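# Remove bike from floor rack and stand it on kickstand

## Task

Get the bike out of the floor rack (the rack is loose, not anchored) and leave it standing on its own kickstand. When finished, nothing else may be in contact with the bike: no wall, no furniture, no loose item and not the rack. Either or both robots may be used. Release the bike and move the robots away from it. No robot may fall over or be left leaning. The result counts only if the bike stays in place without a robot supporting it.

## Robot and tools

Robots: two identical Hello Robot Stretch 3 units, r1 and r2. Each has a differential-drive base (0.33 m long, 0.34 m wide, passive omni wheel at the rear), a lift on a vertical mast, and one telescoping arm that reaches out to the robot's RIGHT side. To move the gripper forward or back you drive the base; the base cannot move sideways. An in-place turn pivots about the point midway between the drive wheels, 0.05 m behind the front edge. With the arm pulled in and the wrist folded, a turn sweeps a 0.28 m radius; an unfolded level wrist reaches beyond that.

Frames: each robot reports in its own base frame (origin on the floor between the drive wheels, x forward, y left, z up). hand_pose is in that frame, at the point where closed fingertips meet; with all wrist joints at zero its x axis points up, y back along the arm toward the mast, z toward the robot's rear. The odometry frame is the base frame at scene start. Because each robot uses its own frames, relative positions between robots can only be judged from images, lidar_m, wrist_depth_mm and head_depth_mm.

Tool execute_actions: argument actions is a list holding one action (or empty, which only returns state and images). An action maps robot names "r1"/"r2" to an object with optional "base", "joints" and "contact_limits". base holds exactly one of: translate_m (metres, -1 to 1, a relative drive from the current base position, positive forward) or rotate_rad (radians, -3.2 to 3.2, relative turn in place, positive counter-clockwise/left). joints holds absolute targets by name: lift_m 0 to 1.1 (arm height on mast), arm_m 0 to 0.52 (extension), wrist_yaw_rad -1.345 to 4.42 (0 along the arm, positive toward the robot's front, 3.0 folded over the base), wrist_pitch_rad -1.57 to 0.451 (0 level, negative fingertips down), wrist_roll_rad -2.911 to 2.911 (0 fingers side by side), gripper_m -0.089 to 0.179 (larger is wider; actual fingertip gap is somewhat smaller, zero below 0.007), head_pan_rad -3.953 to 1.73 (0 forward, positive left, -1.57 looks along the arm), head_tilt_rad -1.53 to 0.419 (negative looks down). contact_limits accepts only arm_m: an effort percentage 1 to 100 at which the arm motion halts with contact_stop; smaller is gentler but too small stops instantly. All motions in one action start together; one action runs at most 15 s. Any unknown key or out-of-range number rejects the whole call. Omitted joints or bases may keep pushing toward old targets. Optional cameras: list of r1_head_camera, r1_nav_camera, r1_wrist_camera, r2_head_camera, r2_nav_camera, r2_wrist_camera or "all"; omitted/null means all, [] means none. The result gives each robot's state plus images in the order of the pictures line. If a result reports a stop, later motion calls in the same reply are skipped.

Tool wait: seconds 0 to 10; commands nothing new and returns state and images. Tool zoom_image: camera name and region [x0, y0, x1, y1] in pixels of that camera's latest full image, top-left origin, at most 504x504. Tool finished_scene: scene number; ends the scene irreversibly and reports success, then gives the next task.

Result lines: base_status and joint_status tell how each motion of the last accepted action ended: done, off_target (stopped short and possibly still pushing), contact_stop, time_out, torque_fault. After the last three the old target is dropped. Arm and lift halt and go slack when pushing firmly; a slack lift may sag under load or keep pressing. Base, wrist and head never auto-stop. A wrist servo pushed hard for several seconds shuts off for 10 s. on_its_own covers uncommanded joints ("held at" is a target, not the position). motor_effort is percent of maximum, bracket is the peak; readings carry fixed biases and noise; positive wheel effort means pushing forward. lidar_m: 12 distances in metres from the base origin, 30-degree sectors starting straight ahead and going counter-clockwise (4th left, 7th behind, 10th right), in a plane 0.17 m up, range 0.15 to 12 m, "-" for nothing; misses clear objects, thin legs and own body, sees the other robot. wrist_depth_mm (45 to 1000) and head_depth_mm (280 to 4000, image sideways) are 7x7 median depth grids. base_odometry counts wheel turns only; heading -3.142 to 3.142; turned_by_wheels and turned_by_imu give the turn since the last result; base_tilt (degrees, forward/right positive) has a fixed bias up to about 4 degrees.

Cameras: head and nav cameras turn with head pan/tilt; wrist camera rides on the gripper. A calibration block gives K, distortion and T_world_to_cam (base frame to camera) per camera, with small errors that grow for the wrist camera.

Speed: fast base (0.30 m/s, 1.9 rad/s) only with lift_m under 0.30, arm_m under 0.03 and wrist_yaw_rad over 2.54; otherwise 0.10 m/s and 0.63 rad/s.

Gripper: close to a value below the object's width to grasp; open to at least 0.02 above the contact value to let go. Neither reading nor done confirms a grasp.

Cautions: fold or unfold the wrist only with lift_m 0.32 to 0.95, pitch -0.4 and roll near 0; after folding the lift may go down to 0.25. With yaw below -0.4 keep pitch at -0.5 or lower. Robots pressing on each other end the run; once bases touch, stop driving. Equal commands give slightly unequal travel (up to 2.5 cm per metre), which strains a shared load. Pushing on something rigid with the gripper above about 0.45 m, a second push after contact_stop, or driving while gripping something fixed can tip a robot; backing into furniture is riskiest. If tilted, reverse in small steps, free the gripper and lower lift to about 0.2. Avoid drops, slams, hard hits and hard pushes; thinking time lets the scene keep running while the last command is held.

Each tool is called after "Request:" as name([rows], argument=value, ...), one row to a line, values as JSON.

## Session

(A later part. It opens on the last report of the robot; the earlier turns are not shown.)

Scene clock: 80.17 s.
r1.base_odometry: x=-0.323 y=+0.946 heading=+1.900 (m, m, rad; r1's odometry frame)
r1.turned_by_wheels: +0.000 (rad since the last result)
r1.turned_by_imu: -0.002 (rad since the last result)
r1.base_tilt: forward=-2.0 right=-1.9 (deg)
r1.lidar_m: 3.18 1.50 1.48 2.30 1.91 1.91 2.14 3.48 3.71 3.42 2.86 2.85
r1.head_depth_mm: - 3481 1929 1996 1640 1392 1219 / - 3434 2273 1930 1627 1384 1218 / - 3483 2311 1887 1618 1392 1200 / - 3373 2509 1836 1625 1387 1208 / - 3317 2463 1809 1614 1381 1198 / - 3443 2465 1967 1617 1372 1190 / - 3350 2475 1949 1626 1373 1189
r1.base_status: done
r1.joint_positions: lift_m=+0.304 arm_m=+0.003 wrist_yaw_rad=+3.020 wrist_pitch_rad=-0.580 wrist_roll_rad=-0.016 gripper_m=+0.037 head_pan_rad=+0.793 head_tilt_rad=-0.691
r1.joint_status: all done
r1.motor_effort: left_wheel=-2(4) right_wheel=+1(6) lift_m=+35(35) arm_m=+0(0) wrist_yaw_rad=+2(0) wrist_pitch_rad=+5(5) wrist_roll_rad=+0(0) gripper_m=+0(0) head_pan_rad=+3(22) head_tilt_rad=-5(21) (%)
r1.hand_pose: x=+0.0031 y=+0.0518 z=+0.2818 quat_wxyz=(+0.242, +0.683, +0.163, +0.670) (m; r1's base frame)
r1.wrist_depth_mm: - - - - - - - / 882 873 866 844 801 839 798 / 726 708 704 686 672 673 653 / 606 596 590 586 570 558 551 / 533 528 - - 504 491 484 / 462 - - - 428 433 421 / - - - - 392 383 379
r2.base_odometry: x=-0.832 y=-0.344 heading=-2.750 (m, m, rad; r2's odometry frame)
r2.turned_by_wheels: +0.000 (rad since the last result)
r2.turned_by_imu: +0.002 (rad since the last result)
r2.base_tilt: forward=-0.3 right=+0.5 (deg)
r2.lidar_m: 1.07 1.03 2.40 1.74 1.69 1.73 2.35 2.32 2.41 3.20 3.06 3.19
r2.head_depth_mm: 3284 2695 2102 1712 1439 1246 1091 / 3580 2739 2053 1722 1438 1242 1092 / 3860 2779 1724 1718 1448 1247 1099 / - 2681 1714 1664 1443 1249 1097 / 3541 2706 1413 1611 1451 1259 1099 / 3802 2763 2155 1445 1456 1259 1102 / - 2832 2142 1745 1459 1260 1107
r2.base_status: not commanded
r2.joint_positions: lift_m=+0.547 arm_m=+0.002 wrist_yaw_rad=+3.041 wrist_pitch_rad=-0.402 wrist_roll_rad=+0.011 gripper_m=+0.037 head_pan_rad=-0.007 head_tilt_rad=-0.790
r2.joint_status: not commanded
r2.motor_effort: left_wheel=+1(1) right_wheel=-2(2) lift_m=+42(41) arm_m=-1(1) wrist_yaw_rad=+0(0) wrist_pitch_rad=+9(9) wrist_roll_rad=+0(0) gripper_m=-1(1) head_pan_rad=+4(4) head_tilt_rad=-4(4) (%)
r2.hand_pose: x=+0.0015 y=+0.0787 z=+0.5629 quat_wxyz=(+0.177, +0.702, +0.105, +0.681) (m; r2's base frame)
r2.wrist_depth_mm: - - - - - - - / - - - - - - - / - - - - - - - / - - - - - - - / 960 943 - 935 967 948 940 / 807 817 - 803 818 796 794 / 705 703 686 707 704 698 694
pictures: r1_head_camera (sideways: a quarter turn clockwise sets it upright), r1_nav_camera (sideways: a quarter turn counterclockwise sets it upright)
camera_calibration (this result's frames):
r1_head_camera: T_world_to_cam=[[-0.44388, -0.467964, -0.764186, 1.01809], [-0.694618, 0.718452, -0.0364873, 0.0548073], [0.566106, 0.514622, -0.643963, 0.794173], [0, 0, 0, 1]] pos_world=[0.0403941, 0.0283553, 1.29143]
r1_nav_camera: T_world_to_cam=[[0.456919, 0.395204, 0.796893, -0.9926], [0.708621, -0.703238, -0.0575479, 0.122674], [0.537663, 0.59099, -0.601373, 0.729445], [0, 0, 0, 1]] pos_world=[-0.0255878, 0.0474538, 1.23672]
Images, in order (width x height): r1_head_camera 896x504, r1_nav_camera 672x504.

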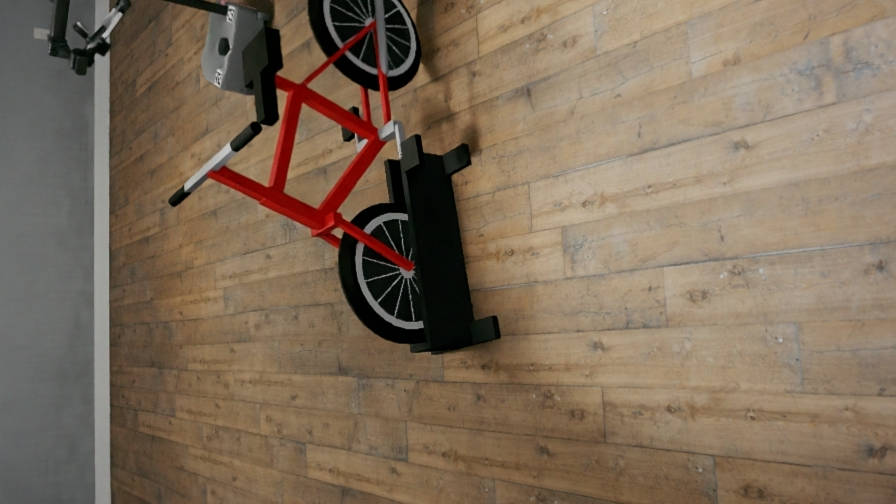

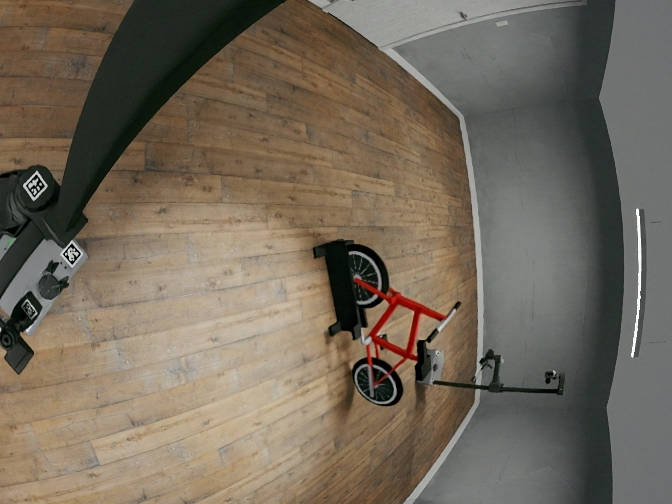

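Request:
execute_actions([
  {"r1":{"base":{"rotate_rad":0.116}}},
], cameras=[])

Request:
execute_actions([
  {"r1":{"base":{"translate_m":1.0}}},
], cameras=[])

Request:
execute_actions([
  {"r1":{"base":{"translate_m":0.3}}},
], cameras=[])

Request:
execute_actions([
  {"r1":{"base":{"rotate_rad":2.5},"joints":{"head_pan_rad":-1.57,"head_tilt_rad":-0.9}}},
], cameras=["r1_head_camera","r1_nav_camera"])

Scene clock: 114.23 s.
r1.base_odometry: x=-0.323 y=+0.946 heading=+2.016 (m, m, rad; r1's odometry frame)
r1.turned_by_wheels: +0.116 (rad since the last result)
r1.turned_by_imu: +0.118 (rad since the last result)
r1.base_tilt: forward=-1.9 right=-1.8 (deg)
r1.lidar_m: 1.81 1.48 3.49 2.15 1.91 1.92 2.30 3.71 3.72 3.20 2.85 2.86
r1.head_depth_mm: - 3506 1940 1931 1642 1396 1209 / - 3441 2339 1883 1642 1391 1214 / - 3402 2503 1830 1633 1390 1206 / - 3432 2494 1808 1622 1389 1198 / - 3425 2496 1953 1628 1377 1199 / - 3351 2473 1936 1623 1377 1202 / - 3327 2416 1938 1606 1368 1187
r1.base_status: done
r1.joint_positions: lift_m=+0.304 arm_m=+0.003 wrist_yaw_rad=+3.020 wrist_pitch_rad=-0.580 wrist_roll_rad=-0.016 gripper_m=+0.037 head_pan_rad=+0.793 head_tilt_rad=-0.691
r1.joint_status: not commanded
r1.motor_effort: left_wheel=-2(8) right_wheel=+1(5) lift_m=+35(35) arm_m=-1(1) wrist_yaw_rad=+1(1) wrist_pitch_rad=+5(4) wrist_roll_rad=+0(0) gripper_m=+0(0) head_pan_rad=+3(3) head_tilt_rad=-5(4) (%)
r1.hand_pose: x=+0.0031 y=+0.0518 z=+0.2818 quat_wxyz=(+0.242, +0.683, +0.163, +0.670) (m; r1's base frame)
r1.wrist_depth_mm: - - - - - - - / 912 834 861 830 832 814 793 / 746 712 695 679 665 676 656 / 620 598 597 583 576 566 556 / 525 531 - - 503 495 478 / 462 - - - 424 437 432 / - - - - 389 387 386
r2.base_odometry: x=-0.832 y=-0.344 heading=-2.750 (m, m, rad; r2's odometry frame)
r2.turned_by_wheels: +0.000 (rad since the last result)
r2.turned_by_imu: +0.001 (rad since the last result)
r2.base_tilt: forward=-0.3 right=+0.4 (deg)
r2.lidar_m: 1.07 1.03 2.40 1.74 1.69 1.74 2.36 2.33 2.40 3.22 3.06 3.20
r2.head_depth_mm: 3302 2736 2088 1716 1440 1236 1104 / 3610 2745 2067 1704 1443 1251 1091 / 3959 2757 1718 1723 1434 1251 1092 / - 2609 1717 1672 1442 1255 1104 / 3719 2705 1408 1597 1453 1249 1105 / 3769 2774 2146 1440 1461 1254 1111 / - 2871 2134 1725 1450 1263 1104
r2.base_status: not commanded
r2.joint_positions: lift_m=+0.547 arm_m=+0.002 wrist_yaw_rad=+3.041 wrist_pitch_rad=-0.402 wrist_roll_rad=+0.011 gripper_m=+0.037 head_pan_rad=-0.007 head_tilt_rad=-0.790
r2.joint_status: not commanded
r2.motor_effort: left_wheel=+1(1) right_wheel=-2(2) lift_m=+42(41) arm_m=-1(0) wrist_yaw_rad=+0(1) wrist_pitch_rad=+9(9) wrist_roll_rad=+0(0) gripper_m=-1(0) head_pan_rad=+4(4) head_tilt_rad=-3(4) (%)
r2.hand_pose: x=+0.0015 y=+0.0787 z=+0.5629 quat_wxyz=(+0.177, +0.702, +0.105, +0.681) (m; r2's base frame)
r2.wrist_depth_mm: - - - - - - - / - - - - - - - / - - - - - - - / - - - - - - - / 965 962 - 964 962 961 917 / 814 821 - 826 807 803 803 / 700 708 685 702 709 713 697
pictures: none
No camera images: the call's "cameras" was empty. Leave "cameras" out to get every camera's image.

Scene clock: 125.47 s.
r1.base_odometry: x=-0.753 y=+1.849 heading=+2.016 (m, m, rad; r1's odometry frame)
r1.turned_by_wheels: +0.000 (rad since the last result)
r1.turned_by_imu: -0.002 (rad since the last result)
r1.base_tilt: forward=-2.0 right=-1.9 (deg)
r1.lidar_m: 2.61 0.85 0.86 0.91 2.57 2.58 3.08 4.46 4.03 2.46 2.18 2.19
r1.head_depth_mm: 3555 3162 2353 2006 1631 1399 1212 / 3669 3183 2245 1996 1360 1389 1205 / 3655 3434 2501 1975 1290 1389 1209 / 3699 3362 2503 1145 1317 1382 1195 / 3730 3393 2457 1953 1268 1382 1191 / 3644 3390 2472 1946 1357 1295 1196 / 3721 3375 2458 1835 1223 1312 1194
r1.base_status: done
r1.joint_positions: lift_m=+0.304 arm_m=+0.003 wrist_yaw_rad=+3.020 wrist_pitch_rad=-0.580 wrist_roll_rad=-0.016 gripper_m=+0.037 head_pan_rad=+0.793 head_tilt_rad=-0.691
r1.joint_status: not commanded
r1.motor_effort: left_wheel=-2(3) right_wheel=+1(5) lift_m=+35(35) arm_m=+0(0) wrist_yaw_rad=+1(1) wrist_pitch_rad=+5(4) wrist_roll_rad=+1(0) gripper_m=+0(0) head_pan_rad=+3(4) head_tilt_rad=-5(5) (%)
r1.hand_pose: x=+0.0031 y=+0.0518 z=+0.2818 quat_wxyz=(+0.242, +0.683, +0.163, +0.670) (m; r1's base frame)
r1.wrist_depth_mm: - - - 941 812 939 651 / 920 855 883 866 823 793 740 / 715 713 715 688 672 676 647 / 610 599 594 583 578 579 557 / 526 529 - - 507 493 479 / 464 - - - 431 435 430 / - - - - 389 389 383
r2.base_odometry: x=-0.832 y=-0.344 heading=-2.750 (m, m, rad; r2's odometry frame)
r2.turned_by_wheels: +0.000 (rad since the last result)
r2.turned_by_imu: +0.002 (rad since the last result)
r2.base_tilt: forward=-0.3 right=+0.4 (deg)
r2.lidar_m: 1.07 1.03 2.40 1.74 1.69 1.73 2.35 2.32 2.40 3.23 3.07 3.19
r2.head_depth_mm: 3318 2740 2092 1704 1434 1236 1090 / 3514 2713 2056 1710 1433 1254 1099 / 3924 2785 1731 1705 1454 1247 1102 / - 2683 1717 1674 1448 1257 1099 / - 2814 1417 1605 1449 1252 1098 / - 2544 2052 1440 1456 1253 1105 / 3783 2503 2073 1725 1458 1258 1104
r2.base_status: not commanded
r2.joint_positions: lift_m=+0.547 arm_m=+0.002 wrist_yaw_rad=+3.041 wrist_pitch_rad=-0.402 wrist_roll_rad=+0.011 gripper_m=+0.037 head_pan_rad=-0.007 head_tilt_rad=-0.790
r2.joint_status: not commanded
r2.motor_effort: left_wheel=+0(1) right_wheel=-1(2) lift_m=+42(41) arm_m=+0(1) wrist_yaw_rad=+0(1) wrist_pitch_rad=+9(9) wrist_roll_rad=+0(0) gripper_m=-1(1) head_pan_rad=+4(3) head_tilt_rad=-3(4) (%)
r2.hand_pose: x=+0.0015 y=+0.0787 z=+0.5629 quat_wxyz=(+0.177, +0.702, +0.105, +0.681) (m; r2's base frame)
r2.wrist_depth_mm: - - - - - - - / - - - - - - - / - - - - - - - / - - - - - - - / 956 969 - 939 965 940 956 / 828 811 - 811 801 804 808 / 707 709 685 713 711 701 690
pictures: none
No camera images: the call's "cameras" was empty. Leave "cameras" out to get every camera's image.

Scene clock: 129.70 s.
r1.base_odometry: x=-0.883 y=+2.120 heading=+2.016 (m, m, rad; r1's odometry frame)
r1.turned_by_wheels: +0.000 (rad since the last result)
r1.turned_by_imu: -0.001 (rad since the last result)
r1.base_tilt: forward=-1.9 right=-1.8 (deg)
r1.lidar_m: 2.37 0.65 0.65 0.79 2.77 2.78 3.33 4.68 3.66 2.24 1.99 1.99
r1.head_depth_mm: 3417 3115 2557 1995 1643 1396 1209 / 3525 1759 2361 1948 1644 1388 1213 / 3474 3014 2475 1980 1625 1305 1207 / 3512 3437 2511 1969 1617 1124 1208 / 3527 3369 2483 1956 1626 1113 1192 / 3575 3382 2478 1941 939 1296 1190 / 3498 3329 2455 1935 964 1287 1167
r1.base_status: done
r1.joint_positions: lift_m=+0.304 arm_m=+0.003 wrist_yaw_rad=+3.020 wrist_pitch_rad=-0.580 wrist_roll_rad=-0.016 gripper_m=+0.037 head_pan_rad=+0.793 head_tilt_rad=-0.691
r1.joint_status: not commanded
r1.motor_effort: left_wheel=-2(6) right_wheel=+1(6) lift_m=+35(35) arm_m=+0(0) wrist_yaw_rad=+0(0) wrist_pitch_rad=+5(4) wrist_roll_rad=+1(1) gripper_m=+0(0) head_pan_rad=+3(4) head_tilt_rad=-5(5) (%)
r1.hand_pose: x=+0.0031 y=+0.0518 z=+0.2818 quat_wxyz=(+0.242, +0.683, +0.163, +0.670) (m; r1's base frame)
r1.wrist_depth_mm: - - 859 741 960 558 494 / 920 838 846 792 819 623 553 / 739 716 695 690 674 641 621 / 612 594 580 575 572 572 553 / 516 530 - - 510 490 482 / 461 - - - 424 436 430 / - - - - 390 384 380
r2.base_odometry: x=-0.832 y=-0.344 heading=-2.750 (m, m, rad; r2's odometry frame)
r2.turned_by_wheels: +0.000 (rad since the last result)
r2.turned_by_imu: +0.001 (rad since the last result)
r2.base_tilt: forward=-0.4 right=+0.5 (deg)
r2.lidar_m: 1.07 1.03 2.40 1.74 1.68 1.73 2.36 2.33 2.41 3.22 3.05 3.18
r2.head_depth_mm: 3236 2716 2075 1703 1435 1239 1094 / 3546 2750 2030 1714 1443 1245 1095 / 3923 2791 1741 1712 1443 1242 1096 / - 2624 1730 1671 1450 1240 1098 / - 2796 1425 1601 1459 1249 1098 / - 2808 2005 1445 1459 1248 1103 / 3813 2457 1957 1754 1464 1261 1107
r2.base_status: not commanded
r2.joint_positions: lift_m=+0.547 arm_m=+0.002 wrist_yaw_rad=+3.041 wrist_pitch_rad=-0.402 wrist_roll_rad=+0.011 gripper_m=+0.037 head_pan_rad=-0.007 head_tilt_rad=-0.790
r2.joint_status: not commanded
r2.motor_effort: left_wheel=+0(1) right_wheel=-2(2) lift_m=+42(41) arm_m=-1(0) wrist_yaw_rad=+0(0) wrist_pitch_rad=+9(9) wrist_roll_rad=+0(0) gripper_m=-1(1) head_pan_rad=+4(3) head_tilt_rad=-4(4) (%)
r2.hand_pose: x=+0.0015 y=+0.0787 z=+0.5629 quat_wxyz=(+0.177, +0.702, +0.105, +0.681) (m; r2's base frame)
r2.wrist_depth_mm: - - - - - - - / - - - - - - - / - - - - - - - / - - - - - - - / 955 955 - 947 943 934 943 / 806 819 - 805 808 794 800 / 705 709 694 696 712 712 700
pictures: none
No camera images: the call's "cameras" was empty. Leave "cameras" out to get every camera's image.

Scene clock: 134.63 s.
r1.base_odometry: x=-0.883 y=+2.120 heading=-1.768 (m, m, rad; r1's odometry frame)
r1.turned_by_wheels: +2.500 (rad since the last result)
r1.turned_by_imu: +2.532 (rad since the last result)
r1.base_tilt: forward=-1.9 right=-1.9 (deg)
r1.lidar_m: 2.77 3.08 4.72 4.60 2.41 1.99 1.99 2.21 0.67 0.65 0.79 0.95
r1.head_depth_mm: 2663 2324 1867 1639 1439 1276 1148 / 2867 2276 1931 1638 1402 1267 1136 / 2903 2274 1901 1636 1251 1263 1176 / 2836 2240 1900 1610 1209 1259 1161 / 2801 2265 1855 960 1347 1254 1154 / 2793 2234 1859 1009 1328 1252 1126 / 2771 2226 1867 1535 1173 1238 1121
r1.base_status: done
r1.joint_positions: lift_m=+0.304 arm_m=+0.003 wrist_yaw_rad=+3.020 wrist_pitch_rad=-0.580 wrist_roll_rad=-0.016 gripper_m=+0.037 head_pan_rad=-1.563 head_tilt_rad=-0.889
r1.joint_status: all done
r1.motor_effort: left_wheel=-3(8) right_wheel=+2(6) lift_m=+35(35) arm_m=+0(0) wrist_yaw_rad=+1(1) wrist_pitch_rad=+4(5) wrist_roll_rad=+0(0) gripper_m=+0(0) head_pan_rad=-2(34) head_tilt_rad=-6(23) (%)
r1.hand_pose: x=+0.0031 y=+0.0518 z=+0.2818 quat_wxyz=(+0.242, +0.683, +0.163, +0.670) (m; r1's base frame)
r1.wrist_depth_mm: - - - - - - - / 894 888 859 831 842 811 778 / 755 711 701 680 684 660 651 / 609 599 588 585 577 565 554 / 519 531 - - 507 489 486 / 466 - - - 429 431 428 / - - - - 386 382 383
r2.base_odometry: x=-0.832 y=-0.344 heading=-2.750 (m, m, rad; r2's odometry frame)
r2.turned_by_wheels: +0.000 (rad since the last result)
r2.turned_by_imu: +0.001 (rad since the last result)
r2.base_tilt: forward=-0.4 right=+0.4 (deg)
r2.lidar_m: 1.07 1.03 2.40 1.74 1.69 1.74 2.36 2.33 2.41 3.21 3.07 3.17
r2.head_depth_mm: 3328 2695 2112 1713 1440 1245 1100 / 3598 2723 2054 1720 1452 1245 1094 / 3947 2808 1724 1723 1445 1246 1094 / - 2662 1703 1684 1445 1246 1096 / - 2789 1418 1600 1446 1252 1100 / - 2761 2128 1432 1443 1250 1109 / - 2810 1825 1751 1447 1258 1107
r2.base_status: not commanded
r2.joint_positions: lift_m=+0.547 arm_m=+0.002 wrist_yaw_rad=+3.041 wrist_pitch_rad=-0.402 wrist_roll_rad=+0.011 gripper_m=+0.037 head_pan_rad=-0.007 head_tilt_rad=-0.790
r2.joint_status: not commanded
r2.motor_effort: left_wheel=+0(1) right_wheel=-1(2) lift_m=+41(41) arm_m=+0(1) wrist_yaw_rad=+0(1) wrist_pitch_rad=+9(9) wrist_roll_rad=+0(0) gripper_m=-1(1) head_pan_rad=+4(4) head_tilt_rad=-4(4) (%)
r2.hand_pose: x=+0.0015 y=+0.0787 z=+0.5629 quat_wxyz=(+0.177, +0.702, +0.105, +0.681) (m; r2's base frame)
r2.wrist_depth_mm: - - - - - - - / - - - - - - - / - - - - - - - / - - - - - - - / 951 953 - 945 939 942 941 / 811 814 - 809 812 813 806 / 707 698 696 695 702 687 690
pictures: r1_head_camera (sideways: a quarter turn clockwise sets it upright), r1_nav_camera (sideways: a quarter turn counterclockwise sets it upright)
camera_calibration (this result's frames):
r1_head_camera: T_world_to_cam=[[-0.0182972, 0.782226, -0.622726, 0.831152], [0.999138, -0.00890589, -0.0405441, 0.0497469], [-0.0372605, -0.622932, -0.781389, 0.976583], [0, 0, 0, 1]] pos_world=[0.00189174, -0.0413614, 1.28269]
r1_nav_camera: T_world_to_cam=[[-0.0423289, -0.747266, 0.663175, -0.81528], [-0.998421, 0.00710745, -0.0557181, 0.13069], [0.0369228, -0.664487, -0.746387, 0.921119], [0, 0, 0, 1]] pos_world=[0.061964, 0.00191124, 1.23547]
Images, in order (width x height): r1_head_camera 896x504, r1_nav_camera 672x504.

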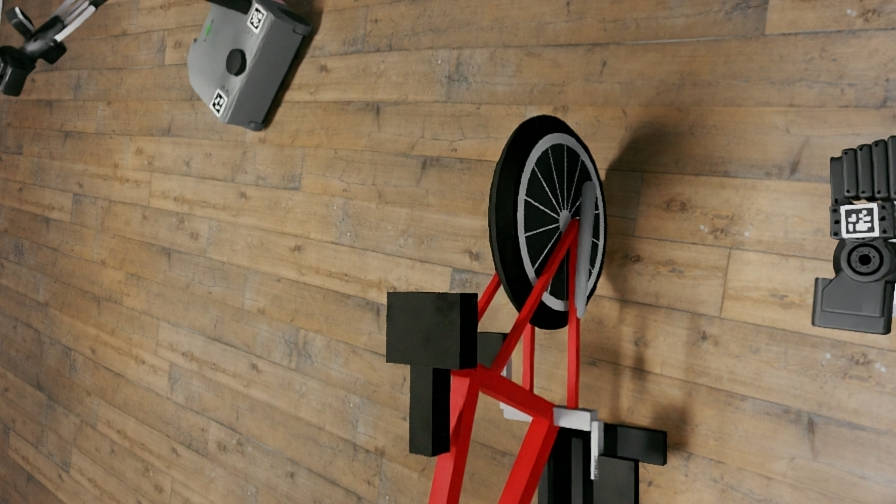

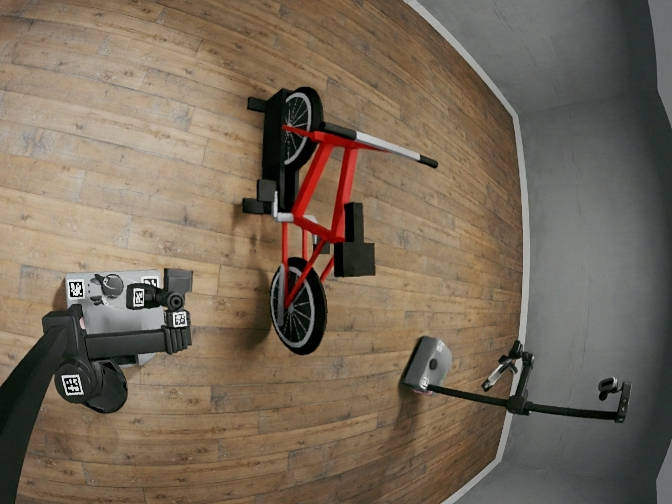

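Request:
execute_actions([
  {"r1":{"joints":{"lift_m":0.5,"wrist_pitch_rad":-0.4}}},
], cameras=[])

Request:
execute_actions([
  {"r1":{"joints":{"wrist_yaw_rad":0,"gripper_m":0.0}}},
], cameras=["r1_head_camera","r1_wrist_camera"])

Scene clock: 154.27 s.
r1.base_odometry: x=-0.883 y=+2.120 heading=-1.768 (m, m, rad; r1's odometry frame)
r1.turned_by_wheels: +0.000 (rad since the last result)
r1.turned_by_imu: +0.001 (rad since the last result)
r1.base_tilt: forward=-2.0 right=-1.9 (deg)
r1.lidar_m: 2.77 3.08 4.68 4.60 2.41 1.99 1.98 2.21 0.66 0.65 0.79 0.95
r1.head_depth_mm: 2647 2315 1868 1643 1436 1268 1141 / 2928 2301 1911 1636 1398 1276 1156 / 2830 2311 1891 1623 1250 1269 - / 2838 2252 1885 1628 1200 1259 - / 2823 2284 1878 963 1344 1265 1107 / 2799 2233 1886 1010 1344 1248 1129 / 2749 2241 1849 1528 1177 1246 1121
r1.base_status: not commanded
r1.joint_positions: lift_m=+0.500 arm_m=+0.003 wrist_yaw_rad=+3.020 wrist_pitch_rad=-0.423 wrist_roll_rad=-0.016 gripper_m=+0.037 head_pan_rad=-1.563 head_tilt_rad=-0.889
r1.joint_status: all done
r1.motor_effort: left_wheel=-2(3) right_wheel=+2(2) lift_m=+43(46) arm_m=+0(1) wrist_yaw_rad=+0(1) wrist_pitch_rad=+9(10) wrist_roll_rad=+1(0) gripper_m=+0(0) head_pan_rad=-3(2) head_tilt_rad=-6(6) (%)
r1.hand_pose: x=+0.0058 y=+0.0742 z=+0.5113 quat_wxyz=(+0.190, +0.693, +0.108, +0.687) (m; r1's base frame)
r1.wrist_depth_mm: - - - - - - - / - - - - - - - / - - - - - - - / - - - - - - 976 / 895 877 - 869 882 840 826 / 767 738 - 708 703 702 703 / 664 659 - 628 632 619 616
r2.base_odometry: x=-0.832 y=-0.344 heading=-2.750 (m, m, rad; r2's odometry frame)
r2.turned_by_wheels: +0.000 (rad since the last result)
r2.turned_by_imu: +0.001 (rad since the last result)
r2.base_tilt: forward=-0.3 right=+0.5 (deg)
r2.lidar_m: 1.07 1.03 2.40 1.74 1.68 1.73 2.36 2.32 2.41 3.22 3.07 3.19
r2.head_depth_mm: 3287 2705 2119 1698 1437 1248 1095 / 3536 2771 2039 1725 1434 1246 1096 / 3903 2752 1747 1724 1448 1245 1100 / - 2669 1702 1679 1450 1256 1101 / - 2806 1403 1592 1467 1253 1104 / - 2778 2129 1436 1467 1252 1106 / - 2658 1888 1749 1459 1260 1103
r2.base_status: not commanded
r2.joint_positions: lift_m=+0.547 arm_m=+0.002 wrist_yaw_rad=+3.041 wrist_pitch_rad=-0.402 wrist_roll_rad=+0.011 gripper_m=+0.037 head_pan_rad=-0.007 head_tilt_rad=-0.790
r2.joint_status: not commanded
r2.motor_effort: left_wheel=+0(1) right_wheel=-2(2) lift_m=+42(42) arm_m=+0(0) wrist_yaw_rad=+0(0) wrist_pitch_rad=+9(9) wrist_roll_rad=+0(0) gripper_m=+0(0) head_pan_rad=+4(4) head_tilt_rad=-4(4) (%)
r2.hand_pose: x=+0.0015 y=+0.0787 z=+0.5629 quat_wxyz=(+0.177, +0.702, +0.105, +0.681) (m; r2's base frame)
r2.wrist_depth_mm: - - - - - - - / - - - - - - - / - - - - - - - / - - - - - - - / 947 969 - 950 973 934 930 / 810 823 - 817 810 806 798 / 703 715 694 690 702 705 699
pictures: none
No camera images: the call's "cameras" was empty. Leave "cameras" out to get every camera's image.

Scene clock: 156.77 s.
r1.base_odometry: x=-0.883 y=+2.120 heading=-1.768 (m, m, rad; r1's odometry frame)
r1.turned_by_wheels: +0.000 (rad since the last result)
r1.turned_by_imu: +0.000 (rad since the last result)
r1.base_tilt: forward=-2.0 right=-1.9 (deg)
r1.lidar_m: 2.77 3.08 4.70 4.59 2.41 1.99 1.98 2.21 0.67 0.65 0.79 0.95
r1.head_depth_mm: 2606 2305 1878 1655 1426 1267 1147 / 2847 2297 1922 1639 1406 1268 1157 / 2880 2308 1900 1640 1259 1256 - / 2836 2267 1887 1630 1199 1279 - / 2844 2255 1880 962 1340 1261 1125 / 2784 2222 1890 999 1330 1250 1127 / 2764 2228 1862 1526 1167 1241 1119
r1.base_status: not commanded
r1.joint_positions: lift_m=+0.500 arm_m=+0.003 wrist_yaw_rad=+0.003 wrist_pitch_rad=-0.423 wrist_roll_rad=-0.016 gripper_m=+0.000 head_pan_rad=-1.563 head_tilt_rad=-0.889
r1.joint_status: all done
r1.motor_effort: left_wheel=-3(3) right_wheel=+2(2) lift_m=+43(44) arm_m=+0(0) wrist_yaw_rad=-3(3) wrist_pitch_rad=+9(9) wrist_roll_rad=+0(0) gripper_m=-2(80) head_pan_rad=-3(3) head_tilt_rad=-6(6) (%)
r1.hand_pose: x=-0.0208 y=-0.3717 z=+0.5113 quat_wxyz=(+0.697, +0.151, -0.685, -0.146) (m; r1's base frame)
r1.wrist_depth_mm: - - 421 - - - - / 420 423 391 - - - - / - - - - - - - / 528 - 687 506 490 - - / 573 668 640 - 566 815 823 / 629 521 727 686 691 696 704 / 656 656 628 636 633 613 616
r2.base_odometry: x=-0.832 y=-0.344 heading=-2.750 (m, m, rad; r2's odometry frame)
r2.turned_by_wheels: +0.000 (rad since the last result)
r2.turned_by_imu: +0.000 (rad since the last result)
r2.base_tilt: forward=-0.4 right=+0.4 (deg)
r2.lidar_m: 1.08 1.03 2.40 1.74 1.69 1.74 2.35 2.33 2.41 3.21 3.06 3.17
r2.head_depth_mm: 3313 2749 2119 1707 1427 1252 1094 / 3577 2752 2032 1719 1447 1246 1101 / 3881 2734 1728 1730 1444 1259 1095 / - 2678 1710 1692 1457 1253 1101 / - 2813 1415 1577 1451 1254 1107 / - 2771 2148 1434 1462 1253 1104 / - 2690 1880 1753 1460 1268 1107
r2.base_status: not commanded
r2.joint_positions: lift_m=+0.547 arm_m=+0.002 wrist_yaw_rad=+3.041 wrist_pitch_rad=-0.402 wrist_roll_rad=+0.011 gripper_m=+0.037 head_pan_rad=-0.007 head_tilt_rad=-0.790
r2.joint_status: not commanded
r2.motor_effort: left_wheel=+1(1) right_wheel=-2(2) lift_m=+42(42) arm_m=-1(0) wrist_yaw_rad=+1(0) wrist_pitch_rad=+9(9) wrist_roll_rad=+0(0) gripper_m=+0(0) head_pan_rad=+4(4) head_tilt_rad=-3(3) (%)
r2.hand_pose: x=+0.0015 y=+0.0787 z=+0.5629 quat_wxyz=(+0.177, +0.702, +0.105, +0.681) (m; r2's base frame)
r2.wrist_depth_mm: - - - - - - - / - - - - - - - / - - - - - - - / - - - - - - - / 961 950 - 970 965 935 959 / 834 797 - 811 799 794 797 / 708 707 697 708 703 693 696
pictures: r1_head_camera (sideways: a quarter turn clockwise sets it upright), r1_wrist_camera
camera_calibration (this result's frames):
r1_head_camera: T_world_to_cam=[[-0.0182972, 0.782226, -0.622727, 0.831153], [0.999138, -0.00890589, -0.0405441, 0.0497469], [-0.0372605, -0.622932, -0.781388, 0.976583], [0, 0, 0, 1]] pos_world=[0.00189174, -0.0413614, 1.28269]
r1_wrist_camera: T_world_to_cam=[[-0.999799, 0.0122134, -0.0159018, -0.00370236], [0.020044, 0.588149, -0.808504, 0.663819], [-0.000521922, -0.80866, -0.588276, 0.17148], [0, 0, 0, 1]] pos_world=[-0.0169177, -0.25171, 0.637519]
Images, in order (width x height): r1_head_camera 896x504, r1_wrist_camera 644x364.

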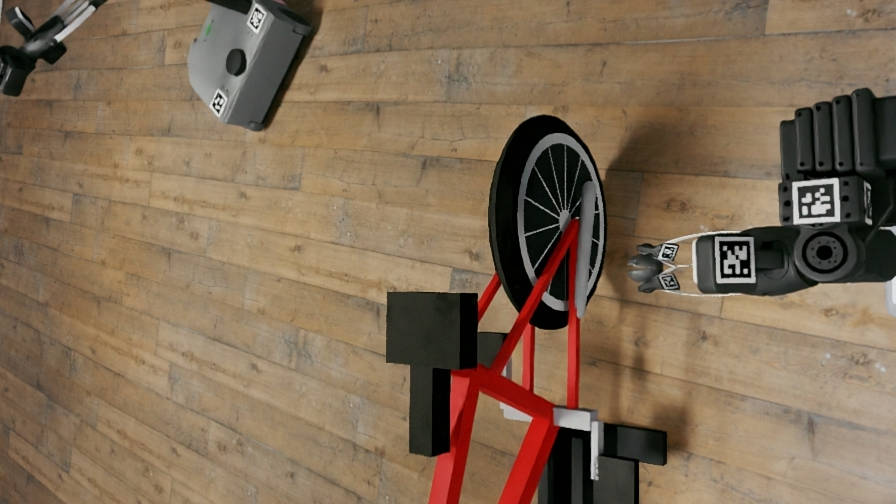

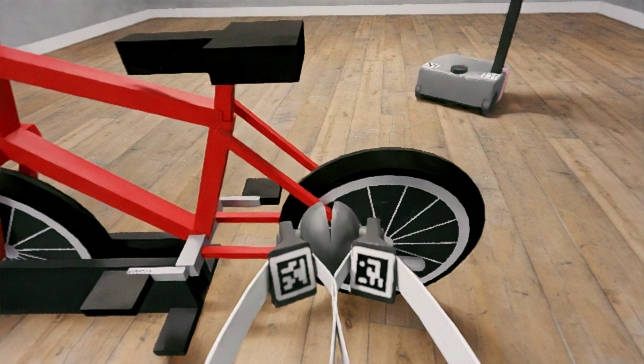

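Request:
execute_actions([
  {"r1":{"base":{"translate_m":-0.1},"joints":{"lift_m":0.33,"arm_m":0.1}}},
], cameras=["r1_head_camera","r1_wrist_camera"])

Scene clock: 166.77 s.
r1.base_odometry: x=-0.863 y=+2.218 heading=-1.768 (m, m, rad; r1's odometry frame)
r1.turned_by_wheels: +0.000 (rad since the last result)
r1.turned_by_imu: +0.001 (rad since the last result)
r1.base_tilt: forward=-2.0 right=-1.8 (deg)
r1.lidar_m: 2.87 3.18 4.72 4.38 2.30 1.89 1.89 2.10 0.66 0.64 0.85 0.94
r1.head_depth_mm: 2837 2152 1871 1634 1426 1271 1142 / 2690 2001 1884 1634 1426 1265 1141 / 2829 2277 1894 1627 1372 1288 - / 2874 2284 1877 1613 1193 - 1112 / 2843 2262 1876 1618 1197 1257 1132 / 2820 2253 1881 962 1355 1257 1125 / 2818 2212 1854 1001 1308 1245 1120
r1.base_status: done
r1.joint_positions: lift_m=+0.330 arm_m=+0.100 wrist_yaw_rad=+0.002 wrist_pitch_rad=-0.423 wrist_roll_rad=-0.016 gripper_m=+0.000 head_pan_rad=-1.563 head_tilt_rad=-0.889
r1.joint_status: all done
r1.motor_effort: left_wheel=-2(10) right_wheel=+2(3) lift_m=+27(41) arm_m=+3(2) wrist_yaw_rad=-2(2) wrist_pitch_rad=+9(9) wrist_roll_rad=+0(0) gripper_m=-3(2) head_pan_rad=-3(3) head_tilt_rad=-6(6) (%)
r1.hand_pose: x=-0.0210 y=-0.4684 z=+0.3418 quat_wxyz=(+0.697, +0.151, -0.685, -0.147) (m; r1's base frame)
r1.wrist_depth_mm: 283 - - - - - - / 320 - 367 304 329 - - / 384 981 322 329 329 937 884 / 394 484 375 363 365 735 708 / 381 602 405 - 418 608 600 / 490 555 543 506 511 520 515 / 461 475 467 464 453 450 449
r2.base_odometry: x=-0.832 y=-0.344 heading=-2.750 (m, m, rad; r2's odometry frame)
r2.turned_by_wheels: +0.000 (rad since the last result)
r2.turned_by_imu: +0.001 (rad since the last result)
r2.base_tilt: forward=-0.4 right=+0.5 (deg)
r2.lidar_m: 1.07 1.03 2.40 1.74 1.69 1.73 2.35 2.33 2.40 3.22 3.07 3.18
r2.head_depth_mm: 3321 2736 2115 1708 1447 1244 1095 / 3570 2725 2034 1714 1454 1250 1093 / 3954 2731 1726 1726 1444 1245 1096 / - 2677 1738 1681 1442 1249 1104 / - 2790 1416 1589 1454 1257 1100 / - 2795 2129 1446 1456 1253 1107 / - 2806 1819 1727 1451 1251 1104
r2.base_status: not commanded
r2.joint_positions: lift_m=+0.547 arm_m=+0.002 wrist_yaw_rad=+3.041 wrist_pitch_rad=-0.402 wrist_roll_rad=+0.011 gripper_m=+0.037 head_pan_rad=-0.007 head_tilt_rad=-0.790
r2.joint_status: not commanded
r2.motor_effort: left_wheel=+0(1) right_wheel=-2(2) lift_m=+41(42) arm_m=+0(1) wrist_yaw_rad=+0(0) wrist_pitch_rad=+9(9) wrist_roll_rad=+0(0) gripper_m=-1(1) head_pan_rad=+4(3) head_tilt_rad=-2(3) (%)
r2.hand_pose: x=+0.0015 y=+0.0787 z=+0.5629 quat_wxyz=(+0.177, +0.702, +0.105, +0.681) (m; r2's base frame)
r2.wrist_depth_mm: - - - - - - - / - - - - - - - / - - - - - - - / - - - - - - - / 941 964 - 969 954 950 944 / 809 813 - 801 811 793 791 / 707 699 682 708 698 699 690
pictures: r1_head_camera (sideways: a quarter turn clockwise sets it upright), r1_wrist_camera
camera_calibration (this result's frames):
r1_head_camera: T_world_to_cam=[[-0.0182566, 0.782227, -0.622727, 0.831152], [0.999138, -0.00895782, -0.0405441, 0.0497469], [-0.0372929, -0.62293, -0.781388, 0.976583], [0, 0, 0, 1]] pos_world=[0.00188959, -0.0413612, 1.28269]
r1_wrist_camera: T_world_to_cam=[[-0.999787, 0.0131367, -0.0159022, -0.00498838], [0.0205874, 0.58811, -0.808519, 0.583759], [-0.001269, -0.808674, -0.588255, -0.00644807], [0, 0, 0, 1]] pos_world=[-0.0170136, -0.348464, 0.468108]
Images, in order (width x height): r1_head_camera 896x504, r1_wrist_camera 644x364.

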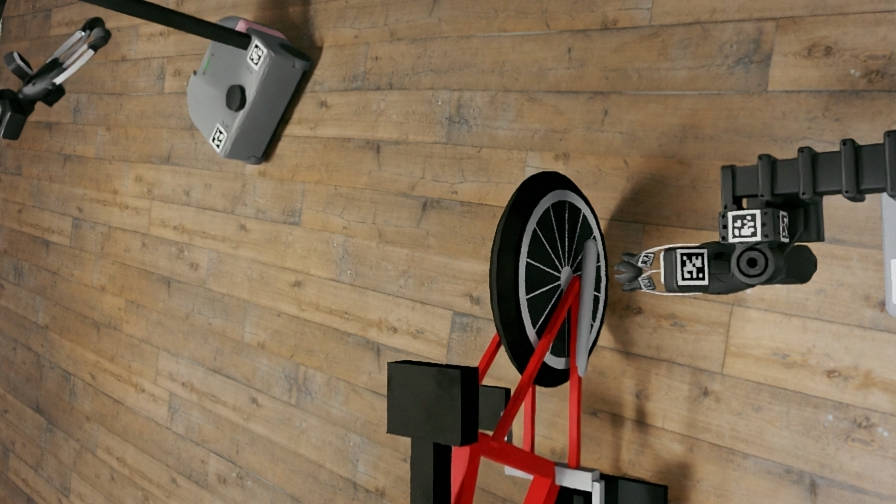

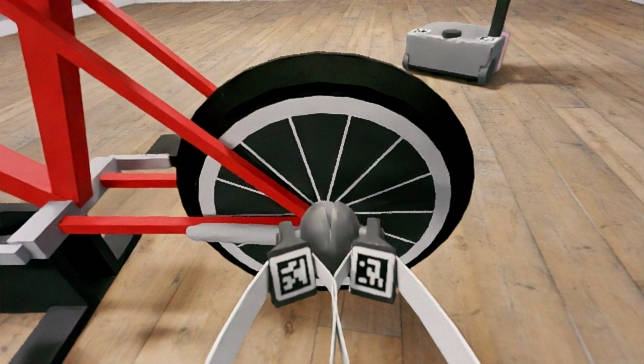

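Request:
execute_actions([
  {"r1":{"base":{"translate_m":-0.04},"joints":{"lift_m":0.29,"arm_m":0.225}}},
], cameras=["r1_head_camera","r1_wrist_camera"])

Request:
execute_actions([
  {"r1":{"joints":{"lift_m":0.15}}},
], cameras=["r1_head_camera","r1_wrist_camera"])

Scene clock: 182.33 s.
r1.base_odometry: x=-0.855 y=+2.257 heading=-1.768 (m, m, rad; r1's odometry frame)
r1.turned_by_wheels: +0.000 (rad since the last result)
r1.turned_by_imu: +0.001 (rad since the last result)
r1.base_tilt: forward=-1.9 right=-1.8 (deg)
r1.lidar_m: 2.90 3.22 4.72 4.25 2.24 1.86 1.85 2.05 1.69 0.64 0.67 0.94
r1.head_depth_mm: 2808 2265 1861 1646 1436 1265 1142 / 2616 2012 1876 1642 1436 1265 1132 / 2881 2282 1893 1642 1395 1256 1146 / 2813 2272 1876 1627 1196 1234 1139 / 2805 2246 1876 1614 1188 1256 1128 / 2825 2223 1871 1137 1323 1250 1122 / 2773 2202 1868 960 1347 1244 1125
r1.base_status: done
r1.joint_positions: lift_m=+0.290 arm_m=+0.225 wrist_yaw_rad=+0.002 wrist_pitch_rad=-0.423 wrist_roll_rad=-0.016 gripper_m=+0.000 head_pan_rad=-1.563 head_tilt_rad=-0.889
r1.joint_status: all done
r1.motor_effort: left_wheel=-2(10) right_wheel=+2(2) lift_m=+27(26) arm_m=+3(4) wrist_yaw_rad=-2(2) wrist_pitch_rad=+9(9) wrist_roll_rad=+0(0) gripper_m=-2(3) head_pan_rad=-3(2) head_tilt_rad=-6(6) (%)
r1.hand_pose: x=-0.0211 y=-0.5934 z=+0.3019 quat_wxyz=(+0.697, +0.151, -0.685, -0.147) (m; r1's base frame)
r1.wrist_depth_mm: - - - - - - - / - 191 178 181 - - - / 939 194 190 190 196 844 830 / 192 213 213 213 212 645 661 / 333 217 238 - 242 522 556 / 266 266 245 304 283 470 466 / 437 413 346 237 396 417 415
r2.base_odometry: x=-0.832 y=-0.344 heading=-2.750 (m, m, rad; r2's odometry frame)
r2.turned_by_wheels: +0.000 (rad since the last result)
r2.turned_by_imu: +0.001 (rad since the last result)
r2.base_tilt: forward=-0.4 right=+0.4 (deg)
r2.lidar_m: 1.07 1.03 2.40 1.74 1.69 1.74 2.36 2.32 2.41 3.22 3.07 3.19
r2.head_depth_mm: 3328 2766 2111 1692 1443 1249 1090 / 3592 2766 2063 1711 1439 1245 1097 / 3955 2760 1733 1716 1442 1246 1098 / - 2649 1725 1661 1446 1242 1104 / - 2761 1407 1599 1445 1250 1103 / - 2807 2148 1436 1453 1250 1102 / - 2801 1943 1742 1454 1249 1109
r2.base_status: not commanded
r2.joint_positions: lift_m=+0.547 arm_m=+0.002 wrist_yaw_rad=+3.041 wrist_pitch_rad=-0.402 wrist_roll_rad=+0.011 gripper_m=+0.037 head_pan_rad=-0.007 head_tilt_rad=-0.790
r2.joint_status: not commanded
r2.motor_effort: left_wheel=+0(1) right_wheel=-2(2) lift_m=+42(42) arm_m=+0(1) wrist_yaw_rad=+0(1) wrist_pitch_rad=+9(9) wrist_roll_rad=+0(0) gripper_m=+0(0) head_pan_rad=+4(3) head_tilt_rad=-4(3) (%)
r2.hand_pose: x=+0.0015 y=+0.0787 z=+0.5629 quat_wxyz=(+0.177, +0.702, +0.105, +0.681) (m; r2's base frame)
r2.wrist_depth_mm: - - - - - - - / - - - - - - - / - - - - - - - / - - - - - - - / 947 951 - 946 967 950 925 / 813 814 - 791 805 812 805 / 705 705 693 701 706 704 694
pictures: r1_head_camera (sideways: a quarter turn clockwise sets it upright), r1_wrist_camera
camera_calibration (this result's frames):
r1_head_camera: T_world_to_cam=[[-0.0182494, 0.782227, -0.622726, 0.831152], [0.999138, -0.00896699, -0.0405441, 0.0497469], [-0.0372986, -0.622929, -0.781389, 0.976583], [0, 0, 0, 1]] pos_world=[0.00188921, -0.0413612, 1.28269]
r1_wrist_camera: T_world_to_cam=[[-0.999784, 0.0134025, -0.0159046, -0.00388308], [0.0207455, 0.587981, -0.808608, 0.624925], [-0.00148581, -0.808763, -0.588132, -0.131147], [0, 0, 0, 1]] pos_world=[-0.0170415, -0.473459, 0.428126]
Images, in order (width x height): r1_head_camera 896x504, r1_wrist_camera 644x364.

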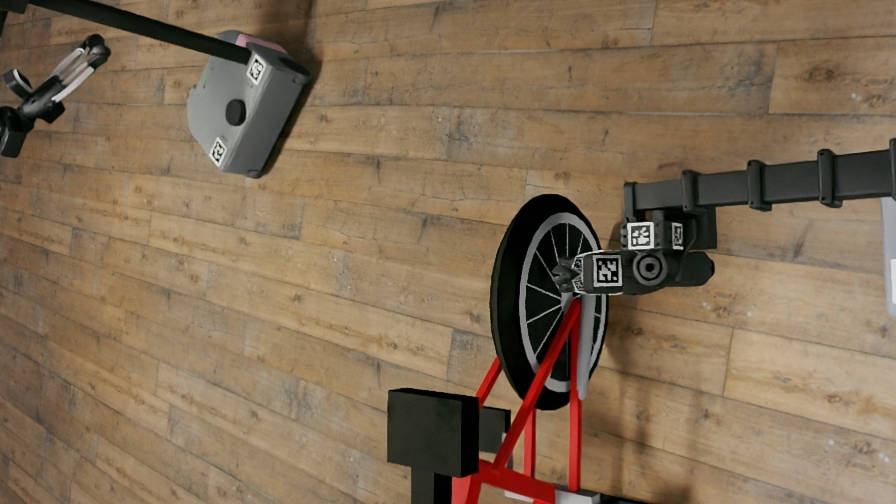

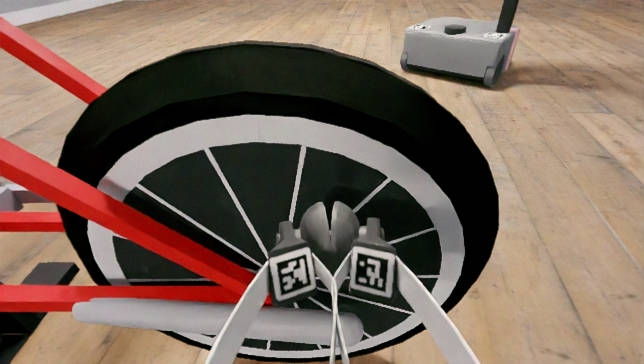

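Scene clock: 184.23 s.
r1.base_odometry: x=-0.855 y=+2.257 heading=-1.768 (m, m, rad; r1's odometry frame)
r1.turned_by_wheels: +0.000 (rad since the last result)
r1.turned_by_imu: +0.000 (rad since the last result)
r1.base_tilt: forward=-1.9 right=-1.9 (deg)
r1.lidar_m: 2.90 3.22 4.72 4.28 2.25 1.86 1.85 2.06 1.68 0.65 0.68 0.95
r1.head_depth_mm: 2801 2250 1881 1653 1437 1277 1141 / 2690 2038 1876 1632 1433 1270 1133 / 2924 2274 1874 1627 1393 1262 1137 / 2806 2263 1876 1613 1205 1222 1137 / 2810 2259 1887 1607 1210 1249 1131 / 2824 2224 1875 1268 1328 1245 1117 / 2756 2218 1856 982 1357 1245 1123
r1.base_status: not commanded
r1.joint_positions: lift_m=+0.196 arm_m=+0.225 wrist_yaw_rad=+0.000 wrist_pitch_rad=-0.355 wrist_roll_rad=-0.016 gripper_m=+0.000 head_pan_rad=-1.563 head_tilt_rad=-0.889
r1.joint_status: lift_m contact_stop (moved -0.095 of -0.140)
r1.on_its_own: lift_m is slack since a contact_stop, until your next command for it (your +0.150 is given up)
r1.motor_effort: left_wheel=-1(3) right_wheel=+0(4) lift_m=+35(36) arm_m=+2(2) wrist_yaw_rad=+0(1) wrist_pitch_rad=-18(27) wrist_roll_rad=+0(0) gripper_m=-2(2) head_pan_rad=-2(3) head_tilt_rad=-6(6) (%)
r1.hand_pose: x=-0.0215 y=-0.6015 z=+0.2228 quat_wxyz=(+0.702, +0.126, -0.690, -0.124) (m; r1's base frame)
r1.wrist_depth_mm: 160 160 159 158 158 178 - / 171 174 172 172 171 178 - / 164 185 189 188 188 193 756 / 210 201 204 209 208 211 572 / 210 208 200 - 230 443 467 / 409 267 228 276 260 398 396 / 365 350 308 305 331 341 337
r2.base_odometry: x=-0.832 y=-0.344 heading=-2.750 (m, m, rad; r2's odometry frame)
r2.turned_by_wheels: +0.000 (rad since the last result)
r2.turned_by_imu: +0.000 (rad since the last result)
r2.base_tilt: forward=-0.4 right=+0.4 (deg)
r2.lidar_m: 1.07 1.02 2.40 1.74 1.69 1.73 2.35 2.33 2.40 3.21 3.05 3.16
r2.head_depth_mm: 3316 2745 2120 1699 1438 1249 1102 / 3585 2722 2035 1717 1450 1253 1098 / 3900 2747 1712 1713 1435 1254 1103 / - 2638 1686 1679 1452 1254 1098 / - 2787 1452 1592 1451 1253 1103 / - 2774 2139 1435 1452 1264 1106 / - 2817 2161 1727 1457 1256 1108
r2.base_status: not commanded
r2.joint_positions: lift_m=+0.547 arm_m=+0.002 wrist_yaw_rad=+3.041 wrist_pitch_rad=-0.402 wrist_roll_rad=+0.011 gripper_m=+0.037 head_pan_rad=-0.007 head_tilt_rad=-0.790
r2.joint_status: not commanded
r2.motor_effort: left_wheel=+1(1) right_wheel=-1(2) lift_m=+42(42) arm_m=+0(1) wrist_yaw_rad=+0(0) wrist_pitch_rad=+9(9) wrist_roll_rad=+0(0) gripper_m=-1(1) head_pan_rad=+3(4) head_tilt_rad=-3(4) (%)
r2.hand_pose: x=+0.0015 y=+0.0787 z=+0.5629 quat_wxyz=(+0.177, +0.702, +0.105, +0.681) (m; r2's base frame)
r2.wrist_depth_mm: - - - - - - - / - - - - - - - / - - - - - - - / - - - - - - - / 952 939 - 954 954 936 915 / 805 809 - 822 797 815 789 / 703 707 698 694 704 688 716
pictures: r1_head_camera (sideways: a quarter turn clockwise sets it upright), r1_wrist_camera
camera_calibration (this result's frames):
r1_head_camera: T_world_to_cam=[[-0.0182383, 0.782656, -0.622187, 0.830449], [0.999137, -0.00895738, -0.0405555, 0.0497618], [-0.0373142, -0.62239, -0.781818, 0.977141], [0, 0, 0, 1]] pos_world=[0.00188835, -0.0413479, 1.28266]
r1_wrist_camera: T_world_to_cam=[[-0.999753, 0.0144381, -0.0169129, -0.00466518], [0.0220026, 0.531999, -0.846459, 0.540512], [-0.0032236, -0.846622, -0.532185, -0.219484], [0, 0, 0, 1]] pos_world=[-0.0172642, -0.473304, 0.340636]
Images, in order (width x height): r1_head_camera 896x504, r1_wrist_camera 644x364.

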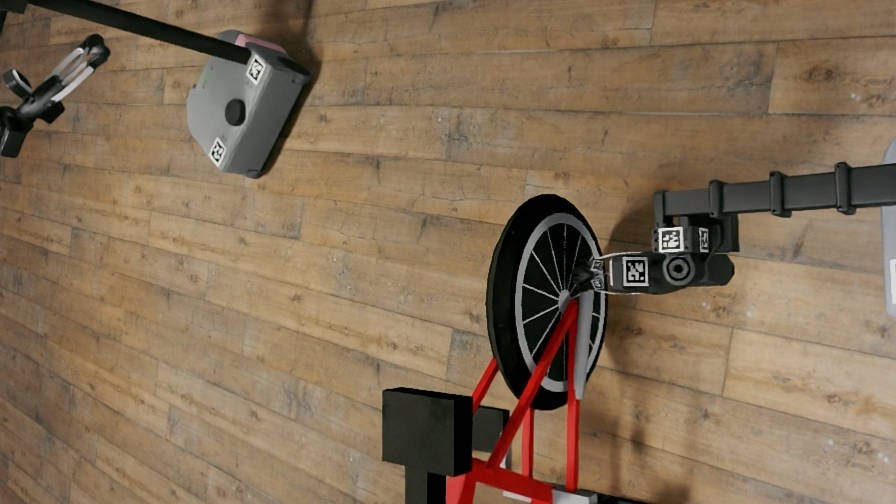

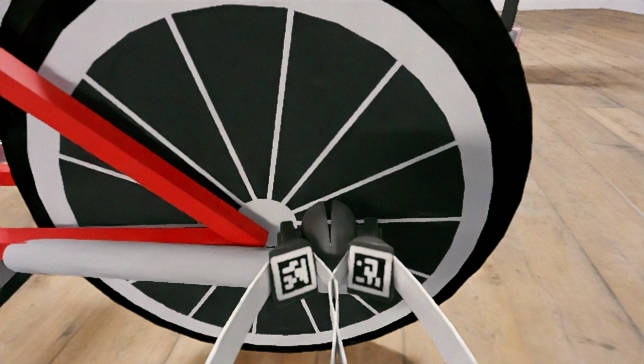

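Request:
execute_actions([
  {"r1":{"joints":{"lift_m":0.26,"arm_m":0.19}}},
], cameras=[])

Request:
execute_actions([
  {"r1":{"joints":{"lift_m":0.12}}},
], cameras=["r1_head_camera","r1_wrist_camera"])

Scene clock: 191.47 s.
r1.base_odometry: x=-0.855 y=+2.257 heading=-1.768 (m, m, rad; r1's odometry frame)
r1.turned_by_wheels: +0.000 (rad since the last result)
r1.turned_by_imu: +0.001 (rad since the last result)
r1.base_tilt: forward=-2.0 right=-1.8 (deg)
r1.lidar_m: 2.91 3.25 4.71 4.28 2.24 1.85 1.85 2.05 1.68 0.64 0.67 0.94
r1.head_depth_mm: 2779 2226 1871 1640 1438 1271 1139 / 2619 1994 1859 1634 1421 1269 1134 / 2863 2269 1903 1627 1400 1277 1149 / 2846 2266 1887 1627 1253 - 1139 / 2794 2250 1847 1618 1190 1254 1132 / 2795 2238 1880 1142 1322 1250 1125 / 2750 2224 1869 956 1347 1246 1117
r1.base_status: not commanded
r1.joint_positions: lift_m=+0.260 arm_m=+0.190 wrist_yaw_rad=+0.000 wrist_pitch_rad=-0.413 wrist_roll_rad=-0.016 gripper_m=+0.000 head_pan_rad=-1.563 head_tilt_rad=-0.889
r1.joint_status: all done
r1.motor_effort: left_wheel=-1(2) right_wheel=+0(1) lift_m=+43(46) arm_m=-2(2) wrist_yaw_rad=+0(0) wrist_pitch_rad=+5(18) wrist_roll_rad=+0(0) gripper_m=-2(3) head_pan_rad=-3(3) head_tilt_rad=-6(6) (%)
r1.hand_pose: x=-0.0215 y=-0.5603 z=+0.2734 quat_wxyz=(+0.698, +0.146, -0.686, -0.144) (m; r1's base frame)
r1.wrist_depth_mm: - 201 189 191 - - - / - 205 205 204 209 - - / 242 222 225 227 224 755 787 / 346 249 250 251 254 600 619 / 564 279 262 - 290 504 513 / 452 447 340 364 430 438 444 / 414 406 399 386 393 388 379
r2.base_odometry: x=-0.832 y=-0.344 heading=-2.750 (m, m, rad; r2's odometry frame)
r2.turned_by_wheels: +0.000 (rad since the last result)
r2.turned_by_imu: +0.001 (rad since the last result)
r2.base_tilt: forward=-0.4 right=+0.5 (deg)
r2.lidar_m: 1.07 1.03 2.40 1.74 1.69 1.73 2.35 2.32 2.41 3.23 3.05 3.17
r2.head_depth_mm: 3323 2721 2117 1717 1433 1247 1096 / 3592 2754 2046 1720 1446 1253 1094 / 3916 2775 1725 1708 1450 1251 1099 / - 2689 1714 1692 1450 1253 1100 / - 2802 1426 1607 1454 1253 1101 / - 2783 2161 1433 1460 1263 1103 / - 2793 2000 1746 1459 1262 1106
r2.base_status: not commanded
r2.joint_positions: lift_m=+0.547 arm_m=+0.002 wrist_yaw_rad=+3.041 wrist_pitch_rad=-0.402 wrist_roll_rad=+0.011 gripper_m=+0.037 head_pan_rad=-0.007 head_tilt_rad=-0.790
r2.joint_status: not commanded
r2.motor_effort: left_wheel=+0(1) right_wheel=-1(2) lift_m=+42(42) arm_m=-1(0) wrist_yaw_rad=+0(0) wrist_pitch_rad=+9(9) wrist_roll_rad=+0(1) gripper_m=-1(1) head_pan_rad=+4(4) head_tilt_rad=-3(4) (%)
r2.hand_pose: x=+0.0015 y=+0.0787 z=+0.5629 quat_wxyz=(+0.177, +0.702, +0.105, +0.681) (m; r2's base frame)
r2.wrist_depth_mm: - - - - - - - / - - - - - - - / - - - - - - - / - - - - - - - / 978 970 - 975 988 920 943 / 807 823 - 786 806 799 798 / 714 702 693 697 697 706 688
pictures: none
No camera images: the call's "cameras" was empty. Leave "cameras" out to get every camera's image.

Scene clock: 193.57 s.
r1.base_odometry: x=-0.855 y=+2.257 heading=-1.768 (m, m, rad; r1's odometry frame)
r1.turned_by_wheels: +0.000 (rad since the last result)
r1.turned_by_imu: +0.000 (rad since the last result)
r1.base_tilt: forward=-1.9 right=-1.8 (deg)
r1.lidar_m: 2.91 3.23 4.73 4.28 2.25 1.86 1.85 2.05 1.69 0.64 0.67 0.94
r1.head_depth_mm: 2810 2256 1879 1633 1441 1267 1138 / 2619 2013 1870 1647 1427 1271 1136 / 2852 2269 1900 1629 1391 1280 1154 / 2835 2240 1886 1620 1187 1309 1132 / 2843 2241 1891 1616 1194 1251 1128 / 2774 2223 1874 1140 1333 1248 1126 / 2818 2217 1848 956 1350 1249 1122
r1.base_status: not commanded
r1.joint_positions: lift_m=+0.120 arm_m=+0.190 wrist_yaw_rad=+0.000 wrist_pitch_rad=-0.414 wrist_roll_rad=-0.016 gripper_m=+0.000 head_pan_rad=-1.563 head_tilt_rad=-0.889
r1.joint_status: all done
r1.motor_effort: left_wheel=-2(1) right_wheel=+1(0) lift_m=+27(38) arm_m=-2(2) wrist_yaw_rad=+0(0) wrist_pitch_rad=+5(5) wrist_roll_rad=+0(0) gripper_m=-2(1) head_pan_rad=-2(3) head_tilt_rad=-5(6) (%)
r1.hand_pose: x=-0.0215 y=-0.5602 z=+0.1338 quat_wxyz=(+0.698, +0.147, -0.686, -0.145) (m; r1's base frame)
r1.wrist_depth_mm: 189 185 184 186 186 189 - / 182 173 166 161 205 208 684 / 237 228 229 228 226 464 512 / 434 258 255 257 256 408 400 / 359 350 292 - 341 336 334 / 309 302 299 278 289 285 284 / 265 260 259 256 254 251 247
r2.base_odometry: x=-0.832 y=-0.344 heading=-2.750 (m, m, rad; r2's odometry frame)
r2.turned_by_wheels: +0.000 (rad since the last result)
r2.turned_by_imu: +0.000 (rad since the last result)
r2.base_tilt: forward=-0.3 right=+0.5 (deg)
r2.lidar_m: 1.07 1.03 2.40 1.74 1.69 1.73 2.36 2.32 2.41 3.20 3.07 3.18
r2.head_depth_mm: 3281 2727 2110 1721 1445 1242 1100 / 3555 2754 2044 1703 1438 1246 1093 / 3877 2739 1724 1714 1441 1248 1096 / - 2662 1721 1675 1450 1256 1105 / - 2791 1412 1598 1460 1259 1107 / - 2837 2147 1441 1460 1248 1104 / - 2764 2160 1691 1462 1257 1102
r2.base_status: not commanded
r2.joint_positions: lift_m=+0.547 arm_m=+0.002 wrist_yaw_rad=+3.041 wrist_pitch_rad=-0.402 wrist_roll_rad=+0.011 gripper_m=+0.037 head_pan_rad=-0.007 head_tilt_rad=-0.790
r2.joint_status: not commanded
r2.motor_effort: left_wheel=+1(0) right_wheel=-1(2) lift_m=+42(41) arm_m=+0(1) wrist_yaw_rad=+0(0) wrist_pitch_rad=+9(9) wrist_roll_rad=+0(0) gripper_m=+0(2) head_pan_rad=+4(4) head_tilt_rad=-3(4) (%)
r2.hand_pose: x=+0.0015 y=+0.0787 z=+0.5629 quat_wxyz=(+0.177, +0.702, +0.105, +0.681) (m; r2's base frame)
r2.wrist_depth_mm: - - - - - - - / - - - - - - - / - - - - - - - / - - - - - - - / 963 959 - 944 975 948 939 / 797 818 - 796 790 794 791 / 696 699 699 704 696 695 685
pictures: r1_head_camera (sideways: a quarter turn clockwise sets it upright), r1_wrist_camera
camera_calibration (this result's frames):
r1_head_camera: T_world_to_cam=[[-0.0182385, 0.782656, -0.622187, 0.83045], [0.999137, -0.00895715, -0.0405555, 0.0497618], [-0.0373141, -0.62239, -0.781817, 0.977141], [0, 0, 0, 1]] pos_world=[0.00188836, -0.0413479, 1.28266]
r1_wrist_camera: T_world_to_cam=[[-0.999752, 0.0154202, -0.0160403, -0.0063351], [0.0220145, 0.580856, -0.813708, 0.466218], [-0.00323049, -0.81386, -0.581052, -0.206919], [0, 0, 0, 1]] pos_world=[-0.0172655, -0.439111, 0.259033]
Images, in order (width x height): r1_head_camera 896x504, r1_wrist_camera 644x364.

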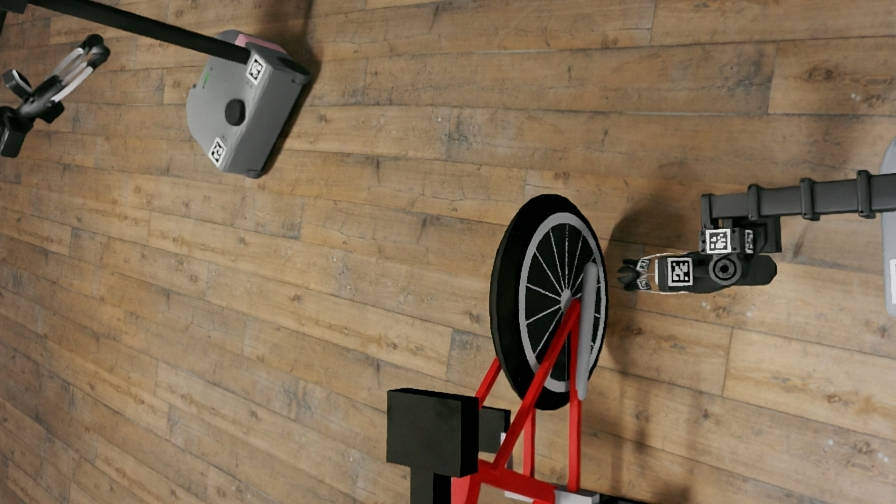

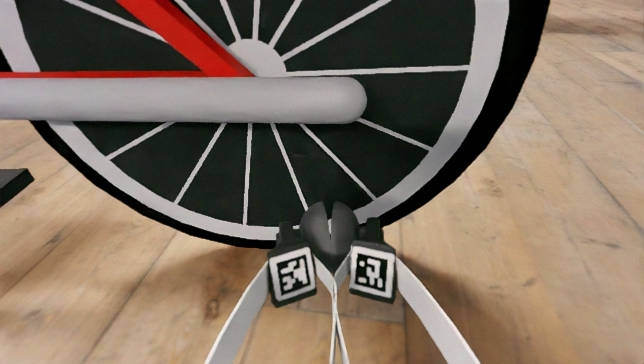

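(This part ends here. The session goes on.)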